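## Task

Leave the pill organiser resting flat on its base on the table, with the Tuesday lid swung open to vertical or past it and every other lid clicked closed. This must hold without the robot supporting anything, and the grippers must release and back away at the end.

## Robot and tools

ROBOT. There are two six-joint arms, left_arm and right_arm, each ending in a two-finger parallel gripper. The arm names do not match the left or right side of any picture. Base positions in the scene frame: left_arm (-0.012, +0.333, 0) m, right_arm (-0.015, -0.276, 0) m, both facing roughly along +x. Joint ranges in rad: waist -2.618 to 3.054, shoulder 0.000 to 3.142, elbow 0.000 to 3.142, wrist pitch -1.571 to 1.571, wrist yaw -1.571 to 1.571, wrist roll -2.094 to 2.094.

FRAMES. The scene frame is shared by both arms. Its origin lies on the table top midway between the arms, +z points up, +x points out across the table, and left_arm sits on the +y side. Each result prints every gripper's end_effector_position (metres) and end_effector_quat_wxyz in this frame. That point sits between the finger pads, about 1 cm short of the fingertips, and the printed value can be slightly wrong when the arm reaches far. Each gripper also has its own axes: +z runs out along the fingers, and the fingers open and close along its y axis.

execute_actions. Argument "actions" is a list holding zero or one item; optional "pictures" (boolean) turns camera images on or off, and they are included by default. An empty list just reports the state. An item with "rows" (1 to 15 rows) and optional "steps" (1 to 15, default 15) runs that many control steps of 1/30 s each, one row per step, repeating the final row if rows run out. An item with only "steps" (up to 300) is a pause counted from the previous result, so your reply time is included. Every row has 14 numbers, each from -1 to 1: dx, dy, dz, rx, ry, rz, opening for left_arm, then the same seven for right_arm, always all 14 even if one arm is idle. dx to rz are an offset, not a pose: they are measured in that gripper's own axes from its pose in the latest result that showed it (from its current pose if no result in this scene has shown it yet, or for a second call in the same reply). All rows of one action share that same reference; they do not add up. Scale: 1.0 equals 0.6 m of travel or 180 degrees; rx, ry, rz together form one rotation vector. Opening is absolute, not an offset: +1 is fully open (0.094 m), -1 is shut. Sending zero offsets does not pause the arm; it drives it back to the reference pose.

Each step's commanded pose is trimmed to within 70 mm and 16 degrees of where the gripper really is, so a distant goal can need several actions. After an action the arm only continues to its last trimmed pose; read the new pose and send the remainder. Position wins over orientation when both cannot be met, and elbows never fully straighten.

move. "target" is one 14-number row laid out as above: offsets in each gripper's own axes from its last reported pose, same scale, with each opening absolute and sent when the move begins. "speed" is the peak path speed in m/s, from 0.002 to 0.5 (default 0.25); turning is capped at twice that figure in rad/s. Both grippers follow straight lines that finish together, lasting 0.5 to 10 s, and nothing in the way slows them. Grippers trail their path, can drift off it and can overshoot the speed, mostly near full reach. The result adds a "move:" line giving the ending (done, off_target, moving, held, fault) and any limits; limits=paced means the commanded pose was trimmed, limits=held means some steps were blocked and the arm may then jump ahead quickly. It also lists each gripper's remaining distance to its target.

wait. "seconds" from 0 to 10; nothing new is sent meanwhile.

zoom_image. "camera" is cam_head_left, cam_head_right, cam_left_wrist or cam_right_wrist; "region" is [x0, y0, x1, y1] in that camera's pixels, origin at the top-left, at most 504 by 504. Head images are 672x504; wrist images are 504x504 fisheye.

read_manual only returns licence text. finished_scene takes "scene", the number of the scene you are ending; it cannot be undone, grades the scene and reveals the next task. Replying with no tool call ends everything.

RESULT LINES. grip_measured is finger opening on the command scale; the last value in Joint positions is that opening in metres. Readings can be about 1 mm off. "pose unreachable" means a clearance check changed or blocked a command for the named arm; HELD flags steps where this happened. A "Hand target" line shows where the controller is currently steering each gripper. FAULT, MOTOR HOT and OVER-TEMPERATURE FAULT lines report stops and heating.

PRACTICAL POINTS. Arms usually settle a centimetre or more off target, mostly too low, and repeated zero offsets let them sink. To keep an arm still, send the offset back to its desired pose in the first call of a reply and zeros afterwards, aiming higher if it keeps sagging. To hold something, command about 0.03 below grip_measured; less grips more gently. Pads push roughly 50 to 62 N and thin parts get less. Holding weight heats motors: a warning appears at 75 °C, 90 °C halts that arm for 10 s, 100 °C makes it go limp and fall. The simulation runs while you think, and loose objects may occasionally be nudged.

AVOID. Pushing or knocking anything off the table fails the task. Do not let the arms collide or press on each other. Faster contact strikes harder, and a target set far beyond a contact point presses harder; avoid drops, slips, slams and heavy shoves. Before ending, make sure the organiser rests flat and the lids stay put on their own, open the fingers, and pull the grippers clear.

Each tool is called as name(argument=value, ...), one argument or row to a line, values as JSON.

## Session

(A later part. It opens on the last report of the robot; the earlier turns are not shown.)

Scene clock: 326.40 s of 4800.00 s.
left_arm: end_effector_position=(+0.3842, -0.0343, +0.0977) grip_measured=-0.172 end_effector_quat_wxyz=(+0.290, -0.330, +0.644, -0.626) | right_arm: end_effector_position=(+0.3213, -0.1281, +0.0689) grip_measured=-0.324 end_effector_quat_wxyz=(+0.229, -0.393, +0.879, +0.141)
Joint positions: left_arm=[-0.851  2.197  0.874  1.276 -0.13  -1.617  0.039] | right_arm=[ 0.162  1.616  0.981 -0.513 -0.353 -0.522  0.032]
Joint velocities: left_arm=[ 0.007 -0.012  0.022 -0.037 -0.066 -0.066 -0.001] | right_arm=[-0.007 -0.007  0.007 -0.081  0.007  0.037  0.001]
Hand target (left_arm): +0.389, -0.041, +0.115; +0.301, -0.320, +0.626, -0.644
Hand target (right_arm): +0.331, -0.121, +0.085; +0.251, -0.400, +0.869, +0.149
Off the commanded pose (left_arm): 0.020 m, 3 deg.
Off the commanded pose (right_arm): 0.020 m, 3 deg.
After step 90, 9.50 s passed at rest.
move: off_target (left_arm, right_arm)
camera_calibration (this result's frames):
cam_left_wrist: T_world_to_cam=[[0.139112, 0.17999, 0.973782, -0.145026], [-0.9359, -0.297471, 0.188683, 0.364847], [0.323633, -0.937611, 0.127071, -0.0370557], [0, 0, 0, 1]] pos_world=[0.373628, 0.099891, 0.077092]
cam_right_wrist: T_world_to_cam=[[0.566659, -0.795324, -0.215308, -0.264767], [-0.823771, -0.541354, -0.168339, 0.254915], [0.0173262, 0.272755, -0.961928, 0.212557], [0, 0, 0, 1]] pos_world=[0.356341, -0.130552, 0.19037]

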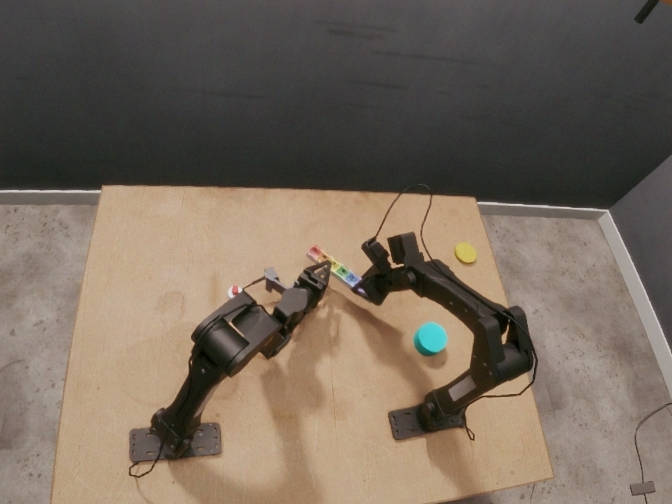

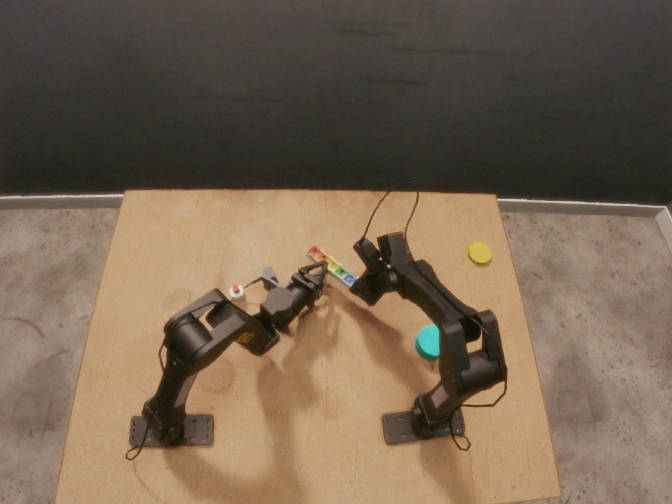

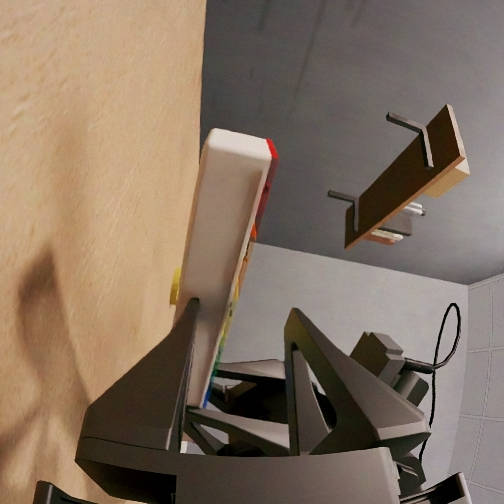

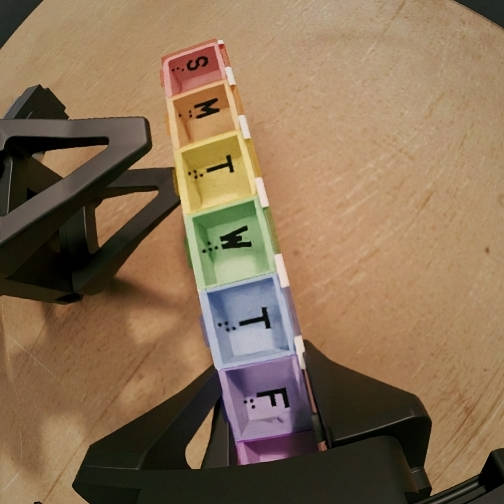

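move(
  target=[0.004,-0.10,0.008,0.03,0,0,-0.17, -0.03,-0.005,-0.013,0,-0.015,0,-0.4],
  speed=0.02,
)

zoom_image(
  camera="cam_right_wrist",
  region=[110, 100, 250, 240],
)

Scene clock: 335.60 s of 4800.00 s.
left_arm: end_effector_position=(+0.3843, -0.0338, +0.1112) grip_measured=-0.172 end_effector_quat_wxyz=(+0.289, -0.334, +0.649, -0.620) | right_arm: end_effector_position=(+0.3209, -0.1271, +0.0693) grip_measured=-0.324 end_effector_quat_wxyz=(+0.228, -0.389, +0.881, +0.146)
Joint positions: left_arm=[-0.851  2.133  0.874  1.194 -0.132 -1.618  0.039] | right_arm=[ 0.162  1.616  0.981 -0.513 -0.36  -0.51   0.032]
Joint velocities: left_arm=[-0.012  0.012 -0.007  0.066  0.007 -0.081  0.001] | right_arm=[ 0.002  0.002 -0.002 -0.007  0.022 -0.022 -0.001]
Hand target (left_arm): +0.389, -0.038, +0.157; +0.306, -0.316, +0.614, -0.656
Hand target (right_arm): +0.331, -0.122, +0.085; +0.250, -0.390, +0.874, +0.150
Off the commanded pose (left_arm): 0.047 m, 6 deg.
Off the commanded pose (right_arm): 0.020 m, 3 deg.
After step 90, 2.97 s passed at rest.
move: off_target (left_arm, right_arm)
camera_calibration (this result's frames):
cam_left_wrist: T_world_to_cam=[[0.151171, 0.169548, 0.973859, -0.163259], [-0.93259, -0.302191, 0.197376, 0.360189], [0.327756, -0.938048, 0.112437, -0.038276], [0, 0, 0, 1]] pos_world=[0.373134, 0.100621, 0.0922022]
cam_right_wrist: T_world_to_cam=[[0.559592, -0.79733, -0.2261, -0.260884], [-0.828663, -0.533955, -0.167956, 0.257661], [0.0131889, 0.281348, -0.959515, 0.214894], [0, 0, 0, 1]] pos_world=[0.356669, -0.130891, 0.190484]

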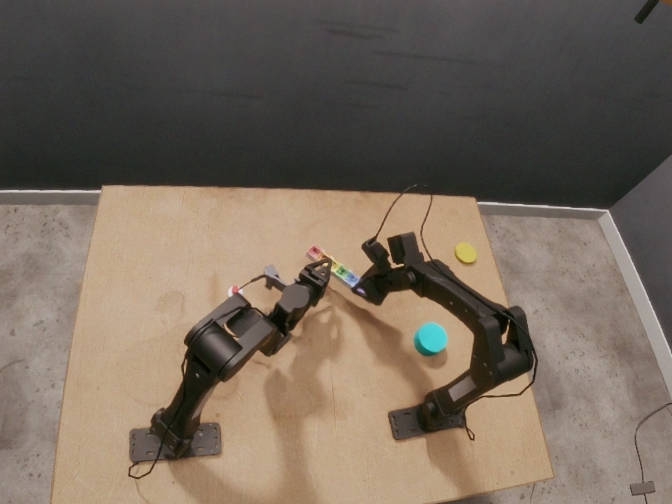

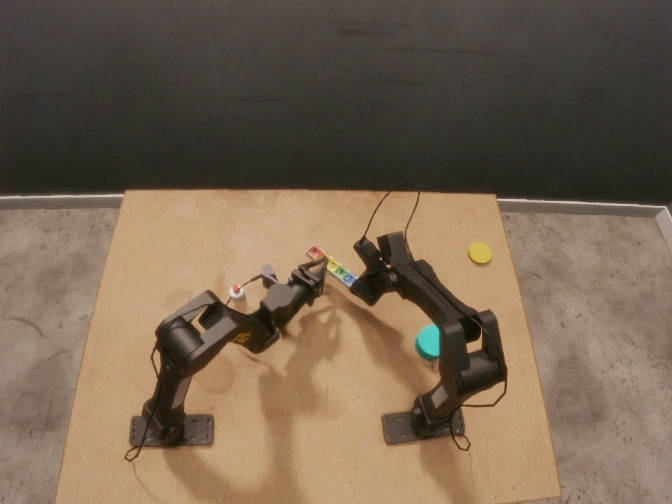

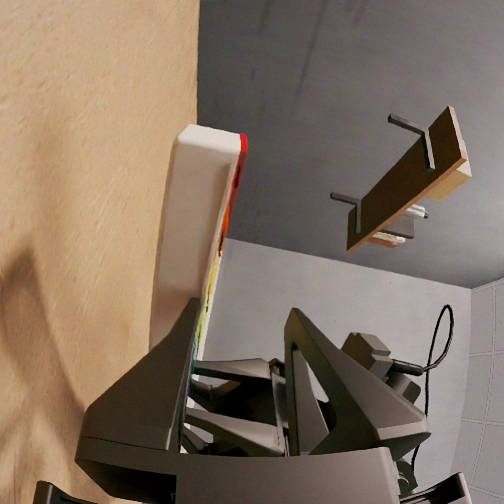

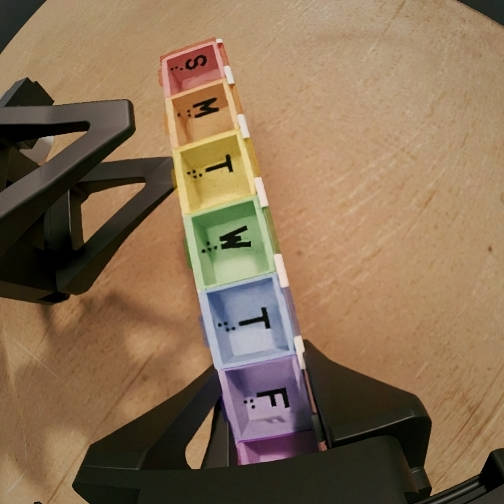

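Region (110, 100, 250, 240) of cam_right_wrist's 504x504 image, scaled by 3.600, with more detail than that image has.

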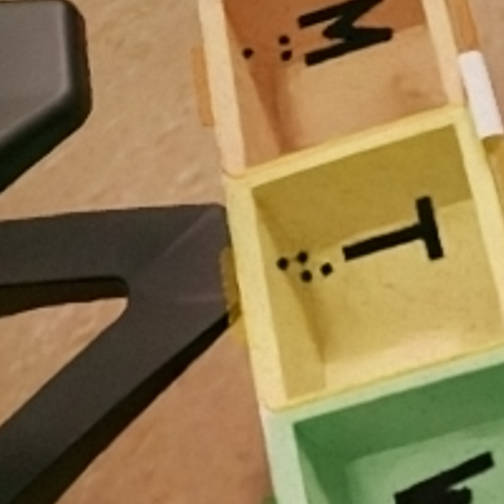

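move(
  target=[0.006,-0.105,0.012,0.075,0,0,-0.17, -0.03,-0.005,-0.013,0,-0.015,-0.004,-0.4],
  speed=0.03,
)

zoom_image(
  camera="cam_right_wrist",
  region=[110, 100, 250, 240],
)

Scene clock: 354.63 s of 4800.00 s.
left_arm: end_effector_position=(+0.3869, -0.0315, +0.1212) grip_measured=-0.171 end_effector_quat_wxyz=(+0.309, -0.325, +0.627, -0.637) | right_arm: end_effector_position=(+0.3251, -0.1248, +0.0722) grip_measured=-0.324 end_effector_quat_wxyz=(+0.239, -0.387, +0.878, +0.150)
Joint positions: left_arm=[-0.851  2.157  0.874  1.285 -0.151 -1.597  0.039] | right_arm=[ 0.159  1.616  0.981 -0.49  -0.372 -0.504  0.032]
Joint velocities: left_arm=[ 0.012  0.002 -0.007 -0.007  0.051 -0.007 -0.   ] | right_arm=[-0.002 -0.012  0.012  0.022 -0.081 -0.022 -0.002]
Hand target (left_arm): +0.389, -0.039, +0.173; +0.326, -0.297, +0.573, -0.691
Hand target (right_arm): +0.331, -0.121, +0.085; +0.250, -0.390, +0.873, +0.153
Off the commanded pose (left_arm): 0.054 m, 10 deg.
Off the commanded pose (right_arm): 0.015 m, 1 deg.
After step 90, 11.87 s passed at rest.
move: off_target (left_arm, right_arm)
camera_calibration (this result's frames):
cam_left_wrist: T_world_to_cam=[[0.0885561, 0.201109, 0.975558, -0.148758], [-0.937467, -0.314161, 0.149862, 0.368512], [0.336621, -0.927824, 0.160712, -0.0470966], [0, 0, 0, 1]] pos_world=[0.374495, 0.101991, 0.0974656]
cam_right_wrist: T_world_to_cam=[[0.561522, -0.794525, -0.231132, -0.260685], [-0.82693, -0.528815, -0.191158, 0.264636], [0.0296539, 0.29847, -0.953958, 0.213408], [0, 0, 0, 1]] pos_world=[0.358887, -0.130873, 0.193917]

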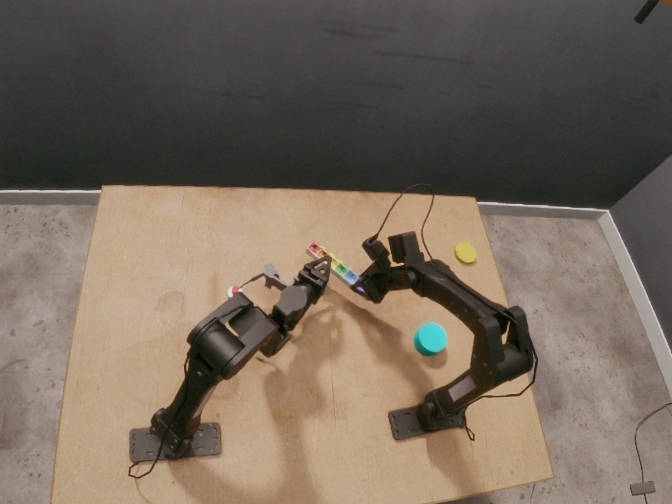

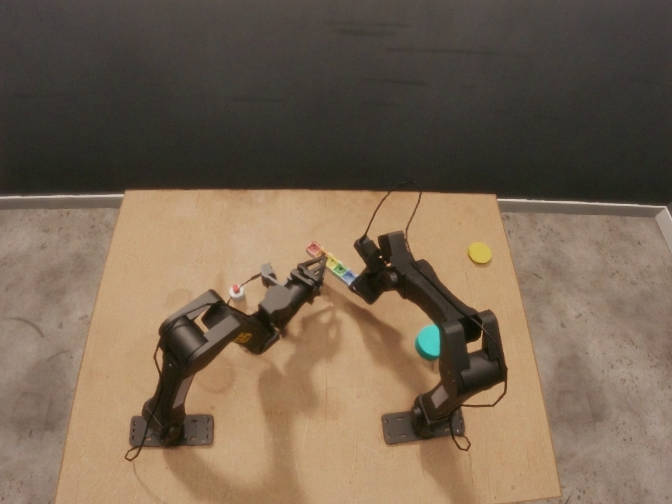

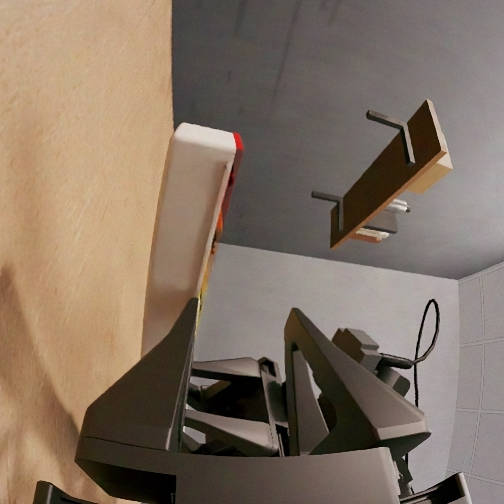

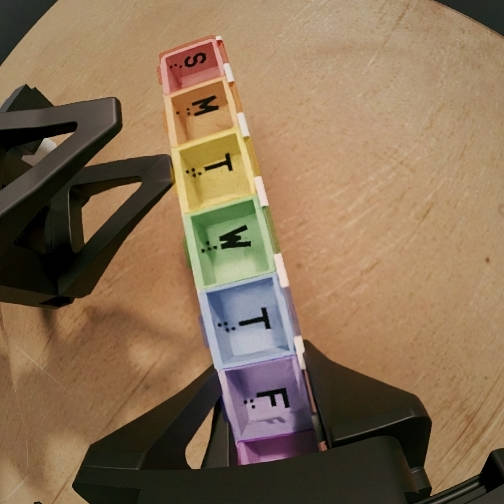

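Region (110, 100, 250, 240) of cam_right_wrist's 504x504 image, scaled by 3.600, with more detail than that image has.

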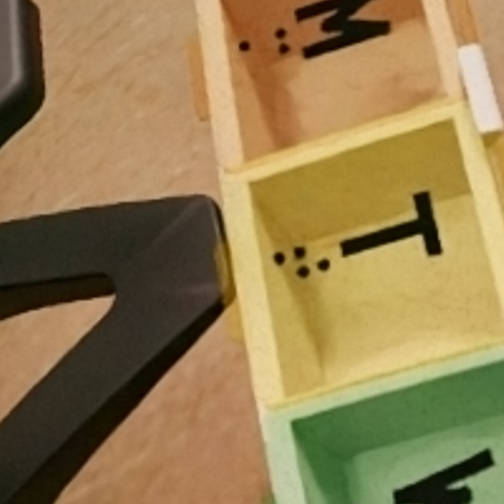

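move(
  target=[0.019,0.005,0.008,0.012,0,0,-0.17, -0.021,-0.003,-0.013,0.014,-0.008,-0.022,-0.4],
  speed=0.03,
)

zoom_image(
  camera="cam_right_wrist",
  region=[110, 100, 250, 240],
)

Scene clock: 379.30 s of 4800.00 s.
left_arm: end_effector_position=(+0.3817, -0.0361, +0.1055) grip_measured=-0.171 end_effector_quat_wxyz=(+0.307, -0.328, +0.629, -0.634) | right_arm: end_effector_position=(+0.3261, -0.1261, +0.0707) grip_measured=-0.324 end_effector_quat_wxyz=(+0.240, -0.401, +0.874, +0.133)
Joint positions: left_arm=[-0.871  2.207  0.874  1.326 -0.173 -1.601  0.039] | right_arm=[ 0.17   1.616  0.981 -0.488 -0.34  -0.532  0.032]
Joint velocities: left_arm=[-0.012 -0.007  0.002 -0.037  0.051  0.037 -0.001] | right_arm=[ 0.002 -0.002 -0.022 -0.022 -0.037  0.007  0.   ]
Hand target (left_arm): +0.383, -0.043, +0.118; +0.314, -0.319, +0.615, -0.649
Hand target (right_arm): +0.331, -0.122, +0.085; +0.264, -0.409, +0.864, +0.127
Off the commanded pose (left_arm): 0.015 m, 3 deg.
Off the commanded pose (right_arm): 0.016 m, 3 deg.
After step 90, 20.00 s passed at rest.
move: off_target (left_arm, right_arm)
camera_calibration (this result's frames):
cam_left_wrist: T_world_to_cam=[[0.0964937, 0.198947, 0.975248, -0.135134], [-0.935553, -0.316325, 0.157095, 0.363043], [0.339749, -0.927555, 0.155602, -0.0477335], [0, 0, 0, 1]] pos_world=[0.368903, 0.0974487, 0.0821847]
cam_right_wrist: T_world_to_cam=[[0.581629, -0.790725, -0.190951, -0.271547], [-0.812264, -0.551852, -0.18891, 0.256584], [0.0439991, 0.264978, -0.96325, 0.204021], [0, 0, 0, 1]] pos_world=[0.357377, -0.127183, 0.193142]

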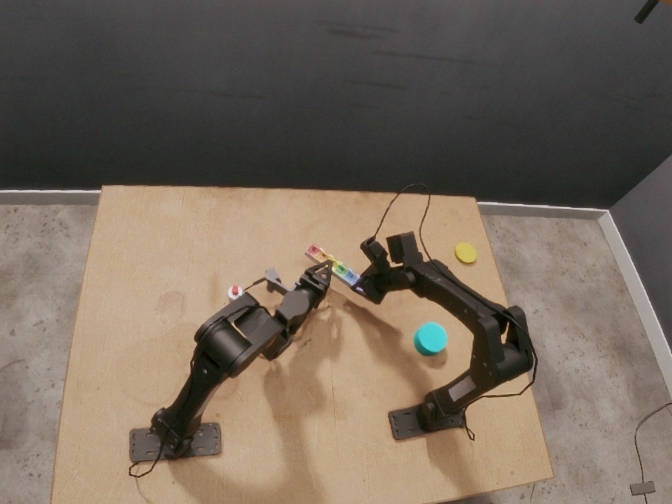

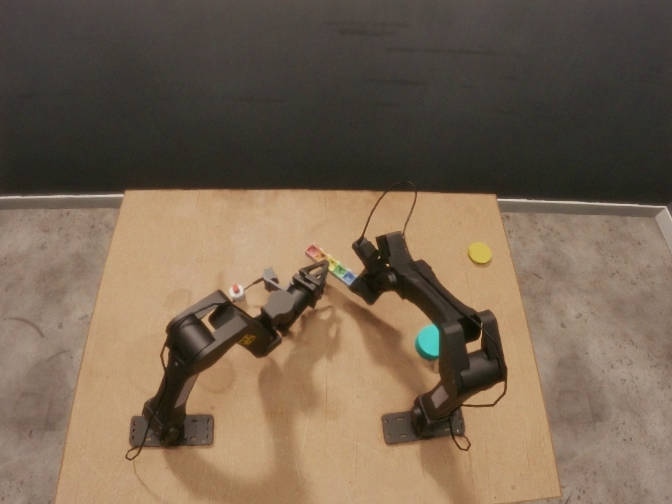

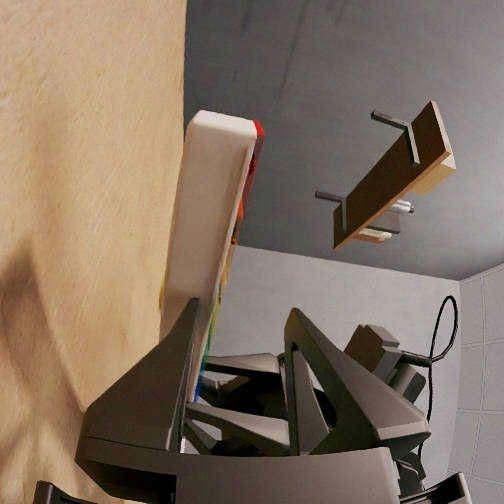

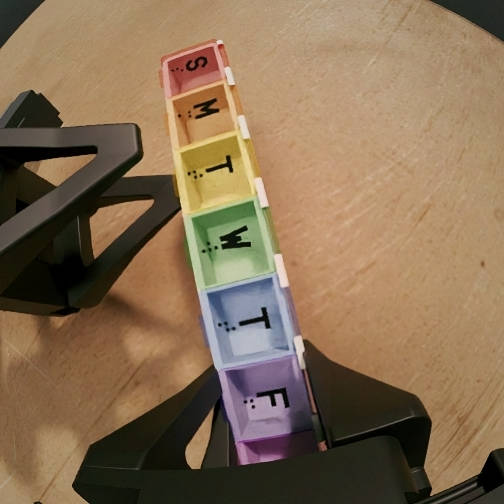

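Region (110, 100, 250, 240) of cam_right_wrist's 504x504 image, scaled by 3.600, with more detail than that image has.

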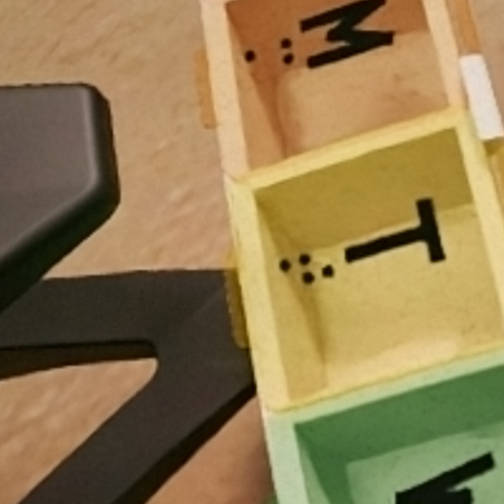

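move(
  target=[0.007,-0.10,0.012,0.06,0,0,-0.17, 0.009,0,0.015,0,0.03,0,-0.4],
  speed=0.03,
)

zoom_image(
  camera="cam_right_wrist",
  region=[110, 100, 250, 240],
)

Scene clock: 388.73 s of 4800.00 s.
left_arm: end_effector_position=(+0.3840, -0.0330, +0.1073) grip_measured=-0.171 end_effector_quat_wxyz=(+0.322, -0.327, +0.627, -0.630) | right_arm: end_effector_position=(+0.3281, -0.1242, +0.0640) grip_measured=-0.324 end_effector_quat_wxyz=(+0.220, -0.405, +0.879, +0.125)
Joint positions: left_arm=[-0.871  2.207  0.874  1.334 -0.195 -1.579  0.039] | right_arm=[ 0.186  1.658  1.02  -0.521 -0.313 -0.531  0.032]
Joint velocities: left_arm=[-0.002 -0.002 -0.002  0.037  0.037  0.007 -0.   ] | right_arm=[-0.002 -0.012 -0.002  0.081  0.037 -0.051 -0.   ]
Hand target (left_arm): +0.384, -0.040, +0.164; +0.337, -0.297, +0.568, -0.689
Hand target (right_arm): +0.326, -0.126, +0.061; +0.199, -0.408, +0.884, +0.113
Off the commanded pose (left_arm): 0.059 m, 11 deg.
Off the commanded pose (right_arm): 0.005 m, 3 deg.
After step 90, 3.10 s passed at rest.
move: off_target (left_arm, right_arm)
camera_calibration (this result's frames):
cam_left_wrist: T_world_to_cam=[[0.0744503, 0.188109, 0.979322, -0.130045], [-0.931128, -0.338465, 0.135799, 0.365744], [0.357011, -0.921985, 0.149954, -0.0517224], [0, 0, 0, 1]] pos_world=[0.368702, 0.100567, 0.0854441]
cam_right_wrist: T_world_to_cam=[[0.579483, -0.794351, -0.182223, -0.272702], [-0.814857, -0.560775, -0.146762, 0.255075], [0.0143946, 0.233532, -0.972243, 0.203387], [0, 0, 0, 1]] pos_world=[0.362948, -0.121078, 0.185484]

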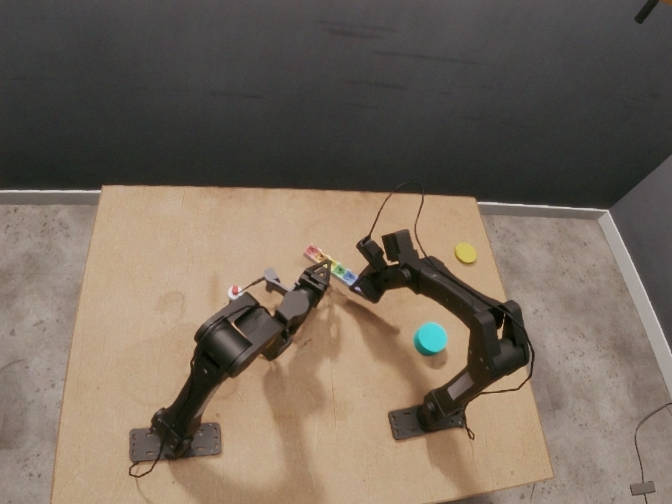

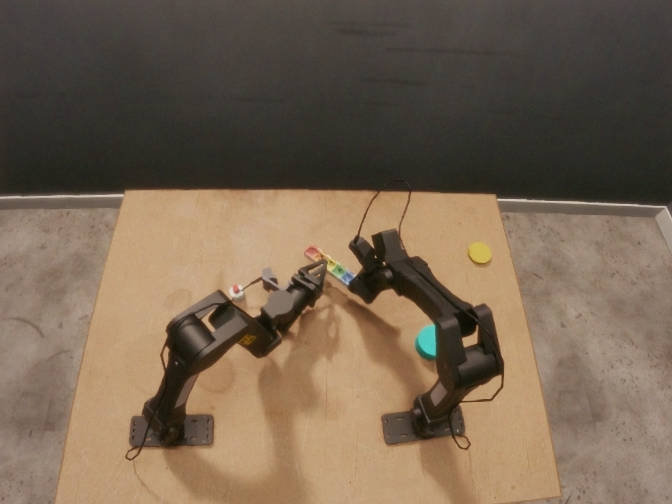

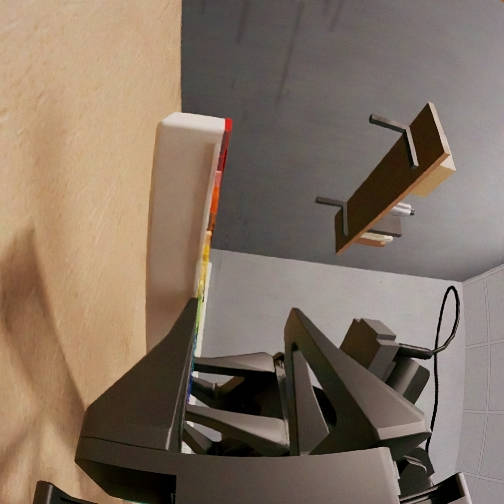

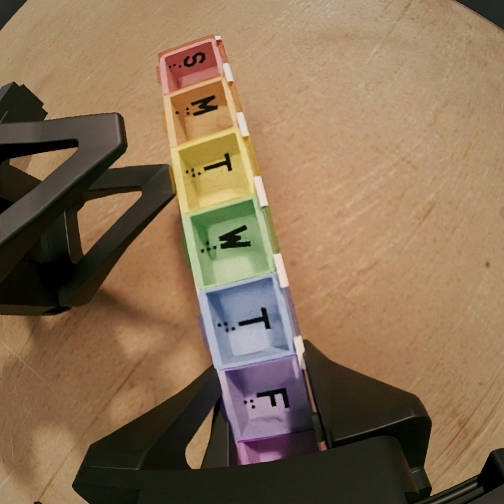

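Region (110, 100, 250, 240) of cam_right_wrist's 504x504 image, scaled by 3.600, with more detail than that image has.

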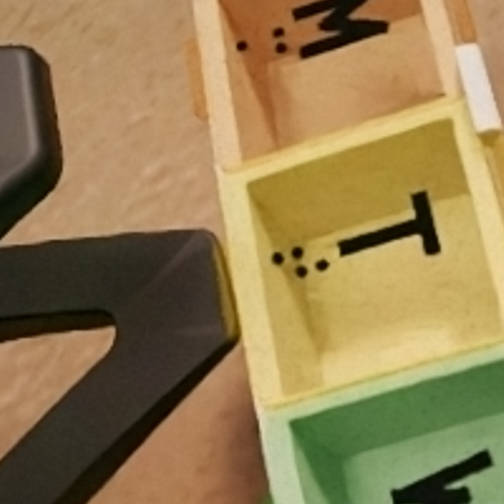

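move(
  target=[0.004,-0.105,0.016,0.07,0,0,-0.17, 0.022,0,0.04,0,0.06,0,-0.4],
  speed=0.03,
)

zoom_image(
  camera="cam_right_wrist",
  region=[110, 100, 250, 240],
)

Scene clock: 397.50 s of 4800.00 s.
left_arm: end_effector_position=(+0.3876, -0.0361, +0.1467) grip_measured=-0.171 end_effector_quat_wxyz=(-0.347, +0.303, -0.575, +0.676) | right_arm: end_effector_position=(+0.3270, -0.1226, +0.0354) grip_measured=-0.324 end_effector_quat_wxyz=(+0.149, -0.416, +0.892, +0.096)
Joint positions: left_arm=[-0.871  2.218  0.91   1.467 -0.198 -1.55   0.039] | right_arm=[ 0.232  1.789  1.114 -0.617 -0.225 -0.528  0.032]
Joint velocities: left_arm=[-0.022  0.012  0.007  0.007  0.007  0.007 -0.001] | right_arm=[ 0.007  0.012 -0.002 -0.007 -0.037 -0.037 -0.   ]
Hand target (left_arm): +0.390, -0.040, +0.170; -0.356, +0.288, -0.554, +0.695
Hand target (right_arm): +0.328, -0.123, +0.038; +0.138, -0.415, +0.895, +0.086
Off the commanded pose (left_arm): 0.024 m, 4 deg.
Off the commanded pose (right_arm): 0.001 m, 2 deg.
After step 90, 1.83 s passed at rest.
move: off_target (left_arm)
camera_calibration (this result's frames):
cam_left_wrist: T_world_to_cam=[[-0.0480176, 0.276504, 0.959812, -0.114841], [-0.941049, -0.334655, 0.0493287, 0.379342], [0.334845, -0.900862, 0.276273, -0.0709601], [0, 0, 0, 1]] pos_world=[0.375226, 0.0947774, 0.111118]
cam_right_wrist: T_world_to_cam=[[0.572827, -0.806098, -0.148574, -0.276485], [-0.814639, -0.57994, 0.00566083, 0.243076], [-0.0907274, 0.117792, -0.988885, 0.195987], [0, 0, 0, 1]] pos_world=[0.374179, -0.10499, 0.151354]

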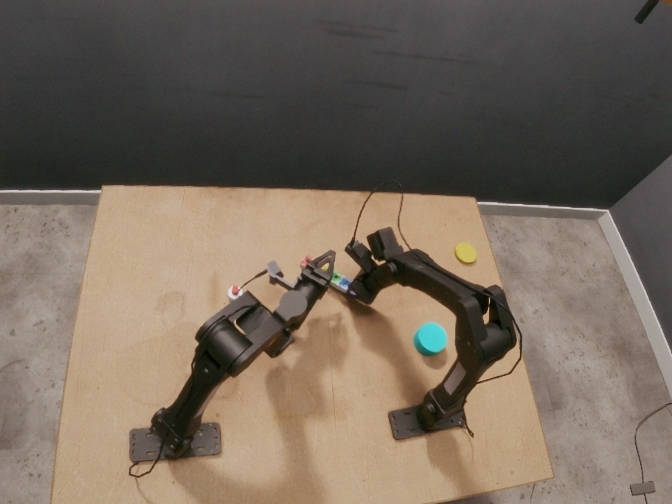

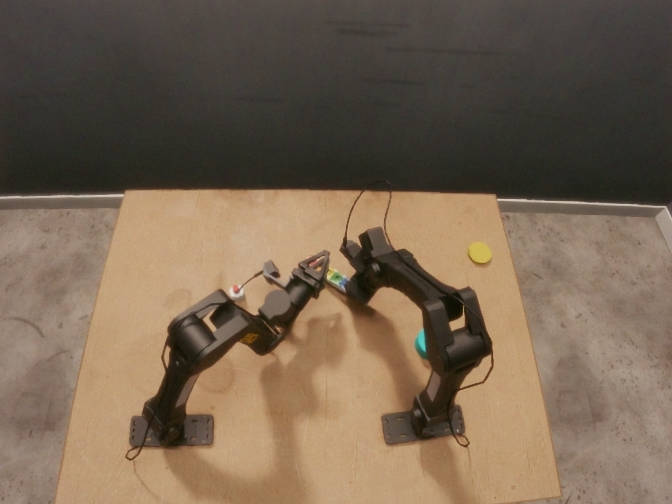

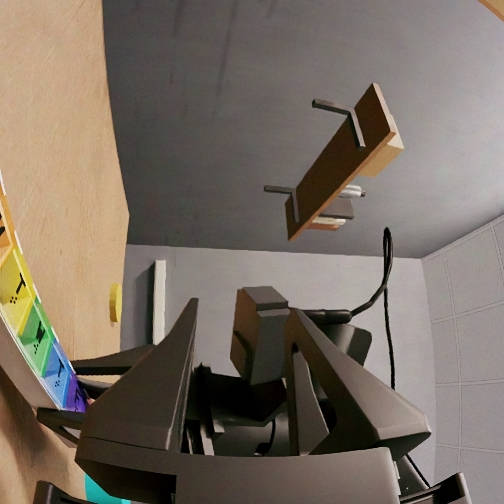

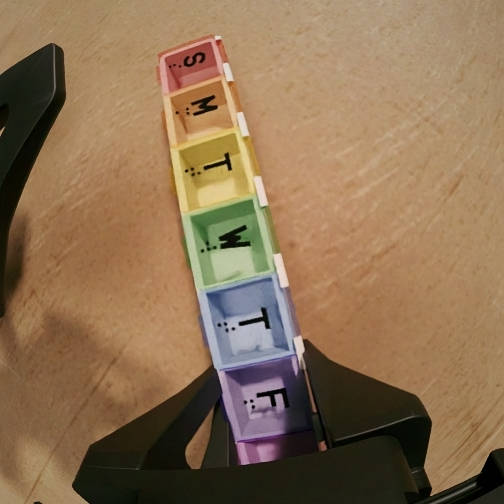

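Region (110, 100, 250, 240) of cam_right_wrist's 504x504 image, scaled by 3.600, with more detail than that image has.

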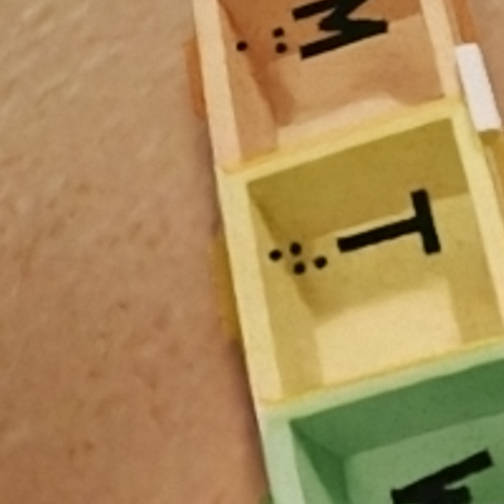

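move(
  target=[0.007,0.094,-0.069,-0.033,0.014,0,-0.17, -0.027,0,-0.052,0,-0.07,0,-0.4],
  speed=0.08,
)

Scene clock: 459.97 s of 4800.00 s.
left_arm: end_effector_position=(+0.3657, -0.0190, +0.0872) grip_measured=-0.171 end_effector_quat_wxyz=(+0.321, -0.314, +0.615, -0.648) | right_arm: end_effector_position=(+0.3265, -0.1227, +0.0584) grip_measured=-0.324 end_effector_quat_wxyz=(+0.220, -0.403, +0.878, +0.134)
Joint positions: left_arm=[-0.871  2.293  0.785  1.555 -0.174 -1.576  0.039] | right_arm=[ 0.182  1.667  1.002 -0.498 -0.332 -0.528  0.032]
Joint velocities: left_arm=[-0.007 -0.022  0.027  0.007 -0.007 -0.022  0.   ] | right_arm=[ 0.007 -0.002  0.002  0.007 -0.037 -0.022 -0.   ]
Hand target (left_arm): +0.358, -0.021, +0.085; +0.317, -0.307, +0.618, -0.650
Hand target (right_arm): +0.331, -0.120, +0.069; +0.245, -0.403, +0.871, +0.141
Off the commanded pose (left_arm): 0.008 m, 1 deg.
Off the commanded pose (right_arm): 0.013 m, 3 deg.
joint sent to its limit (left arm) — the command would take joint 4 (wrist pitch) past its upper limit, so that joint was sent only as far as its limit.
After step 90, 57.70 s passed at rest.
move: off_target (right_arm)
camera_calibration (this result's frames):
cam_left_wrist: T_world_to_cam=[[0.0463616, 0.21659, 0.975161, -0.100494], [-0.942237, -0.314698, 0.114693, 0.362448], [0.331722, -0.924151, 0.189489, -0.0235525], [0, 0, 0, 1]] pos_world=[0.353984, 0.114062, 0.0608909]
cam_right_wrist: T_world_to_cam=[[0.579093, -0.790372, -0.19991, -0.270011], [-0.81524, -0.559642, -0.148944, 0.254178], [0.00584328, 0.249227, -0.968427, 0.202071], [0, 0, 0, 1]] pos_world=[0.362397, -0.121522, 0.179572]

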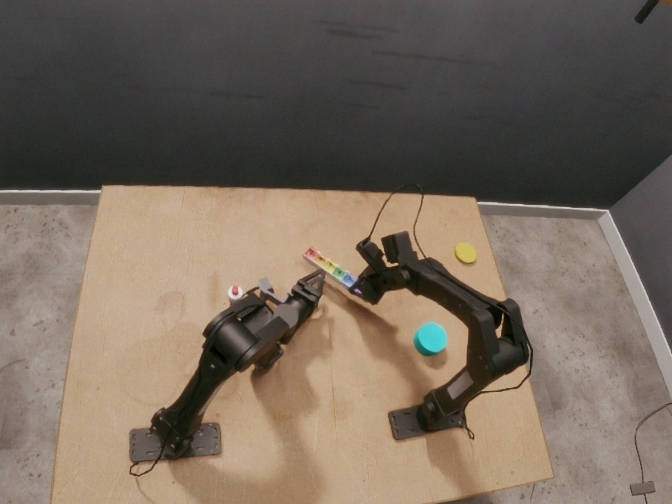

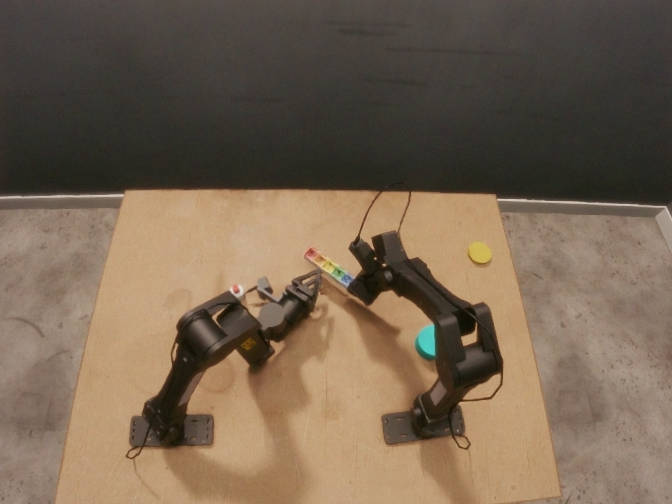

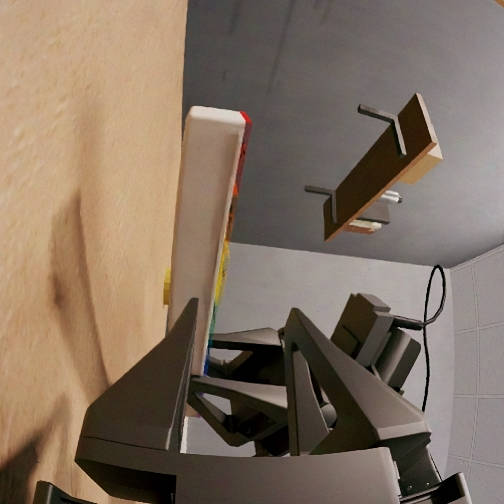

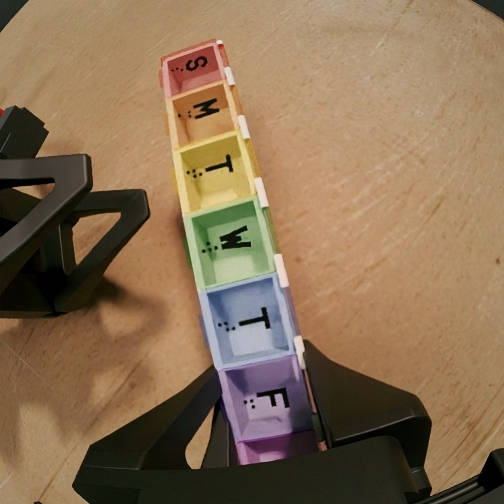

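move(
  target=[0.011,0.049,0.089,-0.005,0,0,-0.17, -0.014,-0.103,0.005,0.015,-0.012,-0.015,-0.4],
  speed=0.08,
)

Scene clock: 479.57 s of 4800.00 s.
left_arm: end_effector_position=(+0.3985, -0.0543, +0.0597) grip_measured=-0.171 end_effector_quat_wxyz=(+0.315, -0.319, +0.620, -0.644) | right_arm: end_effector_position=(+0.3612, -0.1602, +0.0389) grip_measured=-0.324 end_effector_quat_wxyz=(+0.215, -0.410, +0.879, +0.114)
Joint positions: left_arm=[-0.871  2.45   1.022  1.456 -0.171 -1.585  0.039] | right_arm=[ 0.065  1.798  1.089 -0.498 -0.337 -0.663  0.032]
Joint velocities: left_arm=[-0.007 -0.017  0.002 -0.007 -0.051 -0.051  0.001] | right_arm=[-0.002 -0.007 -0.007 -0.007  0.007 -0.125 -0.   ]
Hand target (left_arm): +0.405, -0.056, +0.060; +0.318, -0.317, +0.620, -0.643
Hand target (right_arm): +0.379, -0.155, +0.058; +0.248, -0.416, +0.867, +0.116
Off the commanded pose (left_arm): 0.008 m, 0 deg.
Off the commanded pose (right_arm): 0.026 m, 4 deg.
After step 90, 15.50 s passed at rest.
move: off_target (right_arm)
camera_calibration (this result's frames):
cam_left_wrist: T_world_to_cam=[[0.0647265, 0.210307, 0.97549, -0.0752028], [-0.940827, -0.313, 0.129907, 0.384081], [0.332649, -0.926176, 0.177603, -0.0616032], [0, 0, 0, 1]] pos_world=[0.386714, 0.0789778, 0.0344058]
cam_right_wrist: T_world_to_cam=[[0.582733, -0.796559, -0.160985, -0.327422], [-0.812544, -0.567699, -0.13225, 0.255689], [0.0139537, 0.207874, -0.978056, 0.183212], [0, 0, 0, 1]] pos_world=[0.396002, -0.153741, 0.160296]

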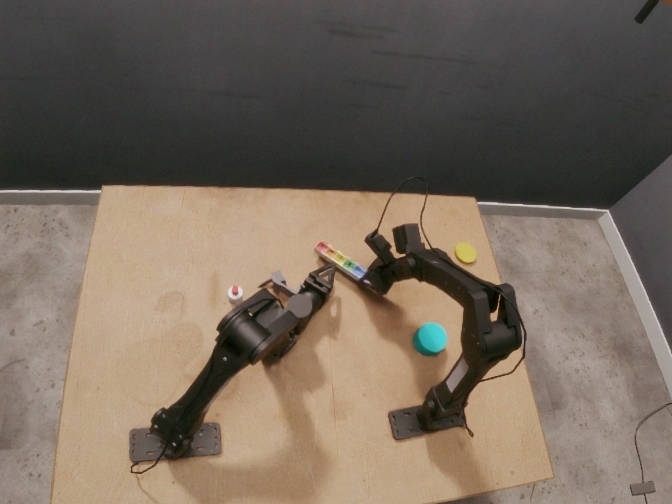

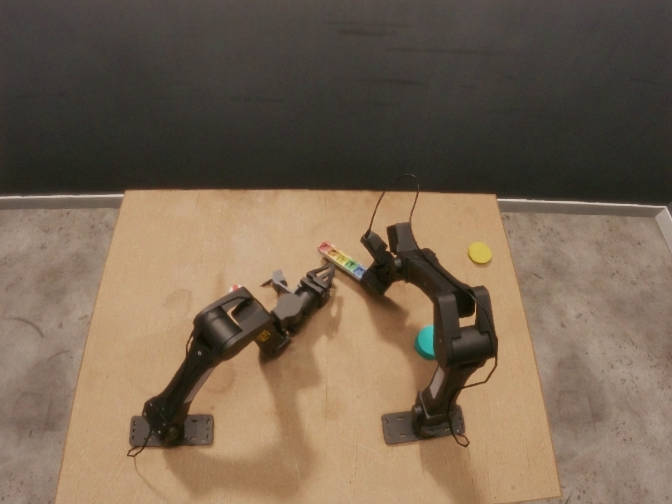

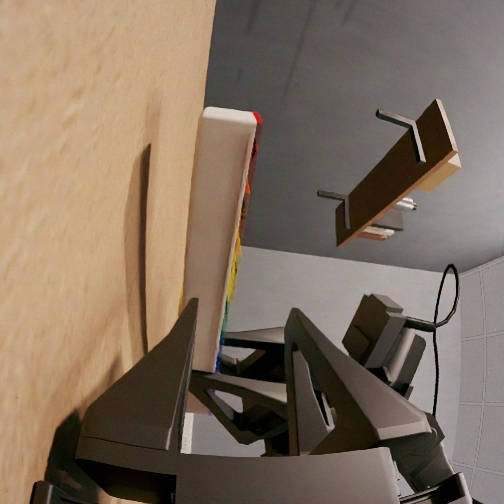

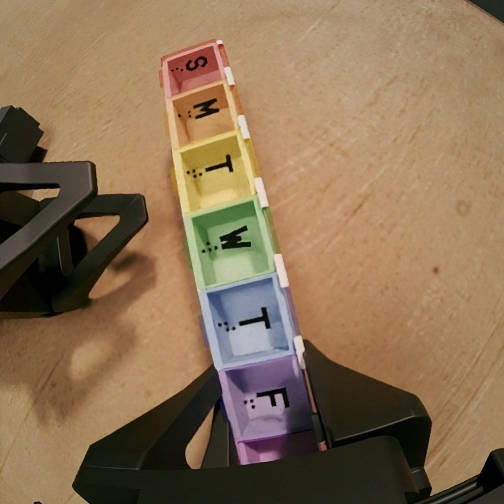

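zoom_image(
  camera="cam_left_wrist",
  region=[130, 180, 270, 330],
)

zoom_image(
  camera="cam_right_wrist",
  region=[90, 120, 250, 260],
)

Region (130, 180, 270, 330) of cam_left_wrist's 504x504 image, scaled by 3.360, with more detail than that image has; it fills the left 470 columns of this view, and the rest is white.

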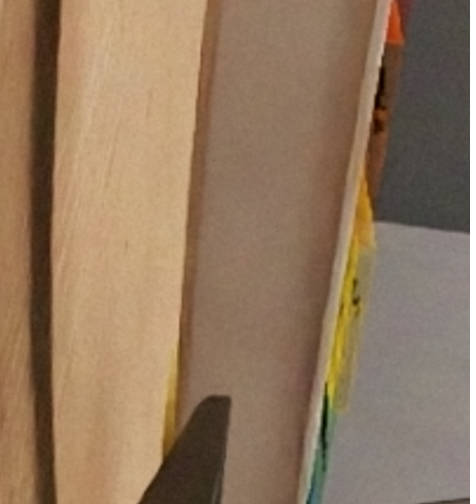

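Region (90, 120, 250, 260) of cam_right_wrist's 504x504 image, scaled by 3.150, with more detail than that image has; it fills the top 441 rows of this view, and the rest is white.

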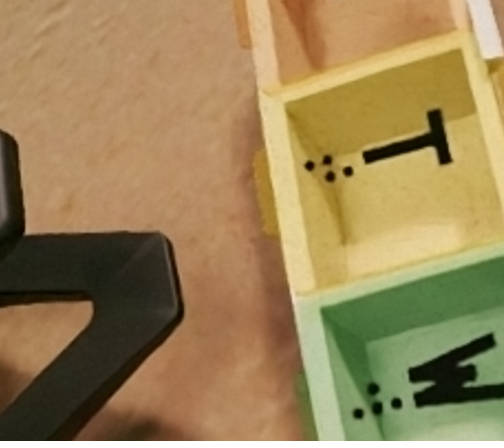

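move(
  target=[0.0,0.006,0.008,0,0,0,-0.17, -0.018,0.03,-0.003,0,-0.02,0,-0.4],
  speed=0.04,
)

zoom_image(
  camera="cam_right_wrist",
  region=[90, 120, 250, 260],
)

zoom_image(
  camera="cam_left_wrist",
  region=[130, 180, 270, 330],
)

Scene clock: 498.60 s of 4800.00 s.
left_arm: end_effector_position=(+0.3985, -0.0543, +0.0597) grip_measured=-0.171 end_effector_quat_wxyz=(+0.314, -0.319, +0.620, -0.644) | right_arm: end_effector_position=(+0.3501, -0.1493, +0.0353) grip_measured=-0.324 end_effector_quat_wxyz=(+0.218, -0.402, +0.881, +0.121)
Joint positions: left_arm=[-0.871  2.45   1.022  1.456 -0.171 -1.587  0.039] | right_arm=[ 0.096  1.77   1.03  -0.45  -0.339 -0.612  0.032]
Joint velocities: left_arm=[ 0.022  0.007  0.002 -0.022 -0.007 -0.051 -0.001] | right_arm=[-0.007 -0.002 -0.027 -0.022  0.037  0.022  0.001]
Hand target (left_arm): +0.402, -0.057, +0.056; +0.315, -0.319, +0.620, -0.644
Hand target (right_arm): +0.353, -0.142, +0.046; +0.242, -0.406, +0.872, +0.127
Off the commanded pose (left_arm): 0.006 m, 0 deg.
Off the commanded pose (right_arm): 0.013 m, 3 deg.
After step 90, 14.93 s passed at rest.
move: off_target (right_arm)
camera_calibration (this result's frames):
cam_left_wrist: T_world_to_cam=[[0.0658498, 0.211794, 0.975093, -0.075546], [-0.940694, -0.312752, 0.131458, 0.383949], [0.332804, -0.925921, 0.178639, -0.061713], [0, 0, 0, 1]] pos_world=[0.386692, 0.0789397, 0.0342156]
cam_right_wrist: T_world_to_cam=[[0.572436, -0.800415, -0.177911, -0.309257], [-0.819837, -0.555132, -0.14034, 0.257102], [0.0135665, 0.226194, -0.973988, 0.180253], [0, 0, 0, 1]] pos_world=[0.385366, -0.145581, 0.156626]

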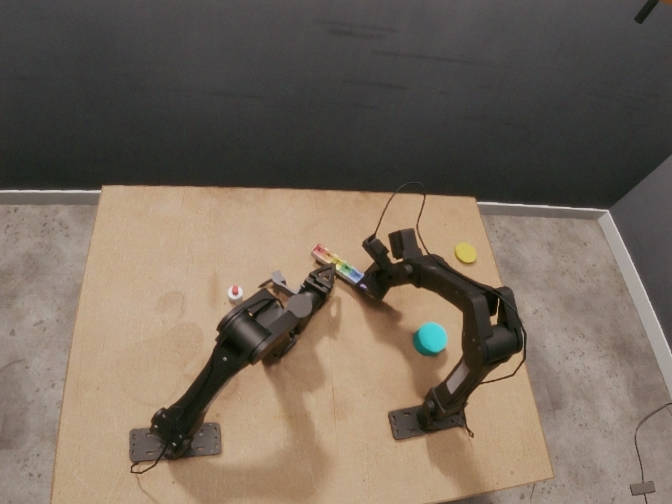

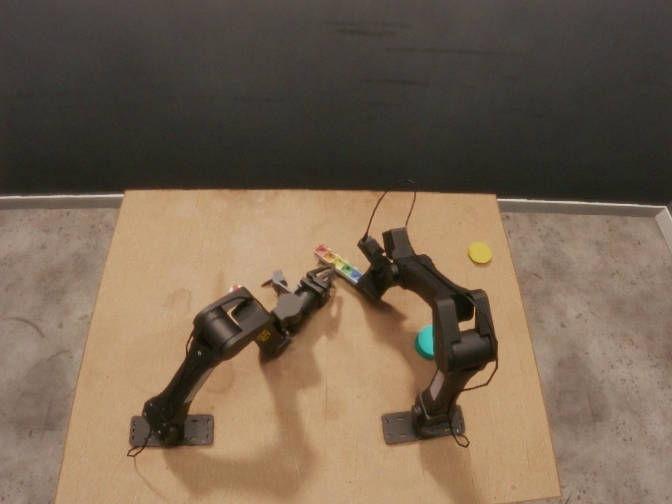

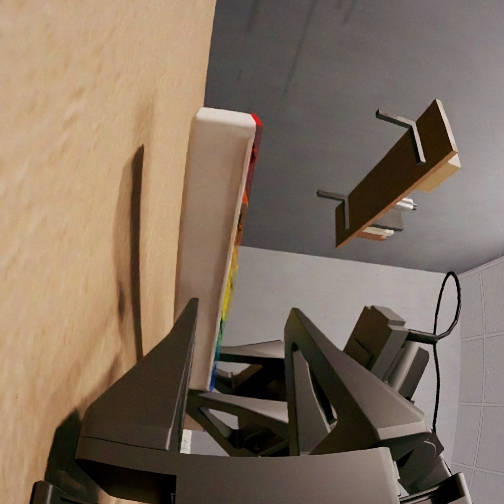

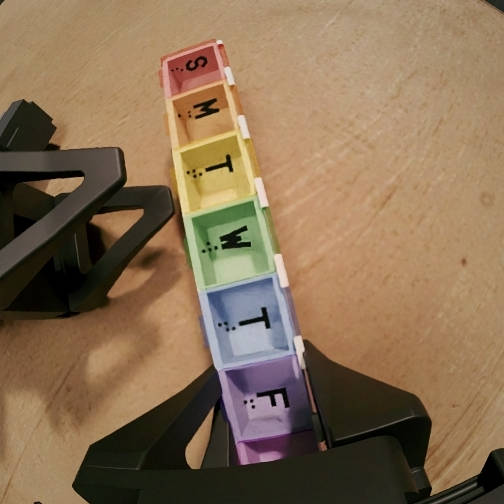

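Region (90, 120, 250, 260) of cam_right_wrist's 504x504 image, scaled by 3.150, with more detail than that image has; it fills the top 441 rows of this view, and the rest is white.

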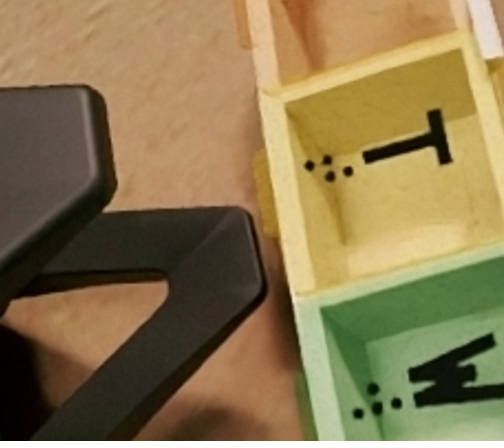

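Region (130, 180, 270, 330) of cam_left_wrist's 504x504 image, scaled by 3.360, with more detail than that image has; it fills the left 470 columns of this view, and the rest is white.

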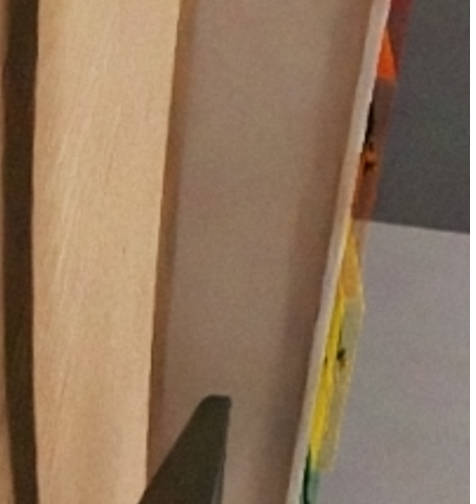

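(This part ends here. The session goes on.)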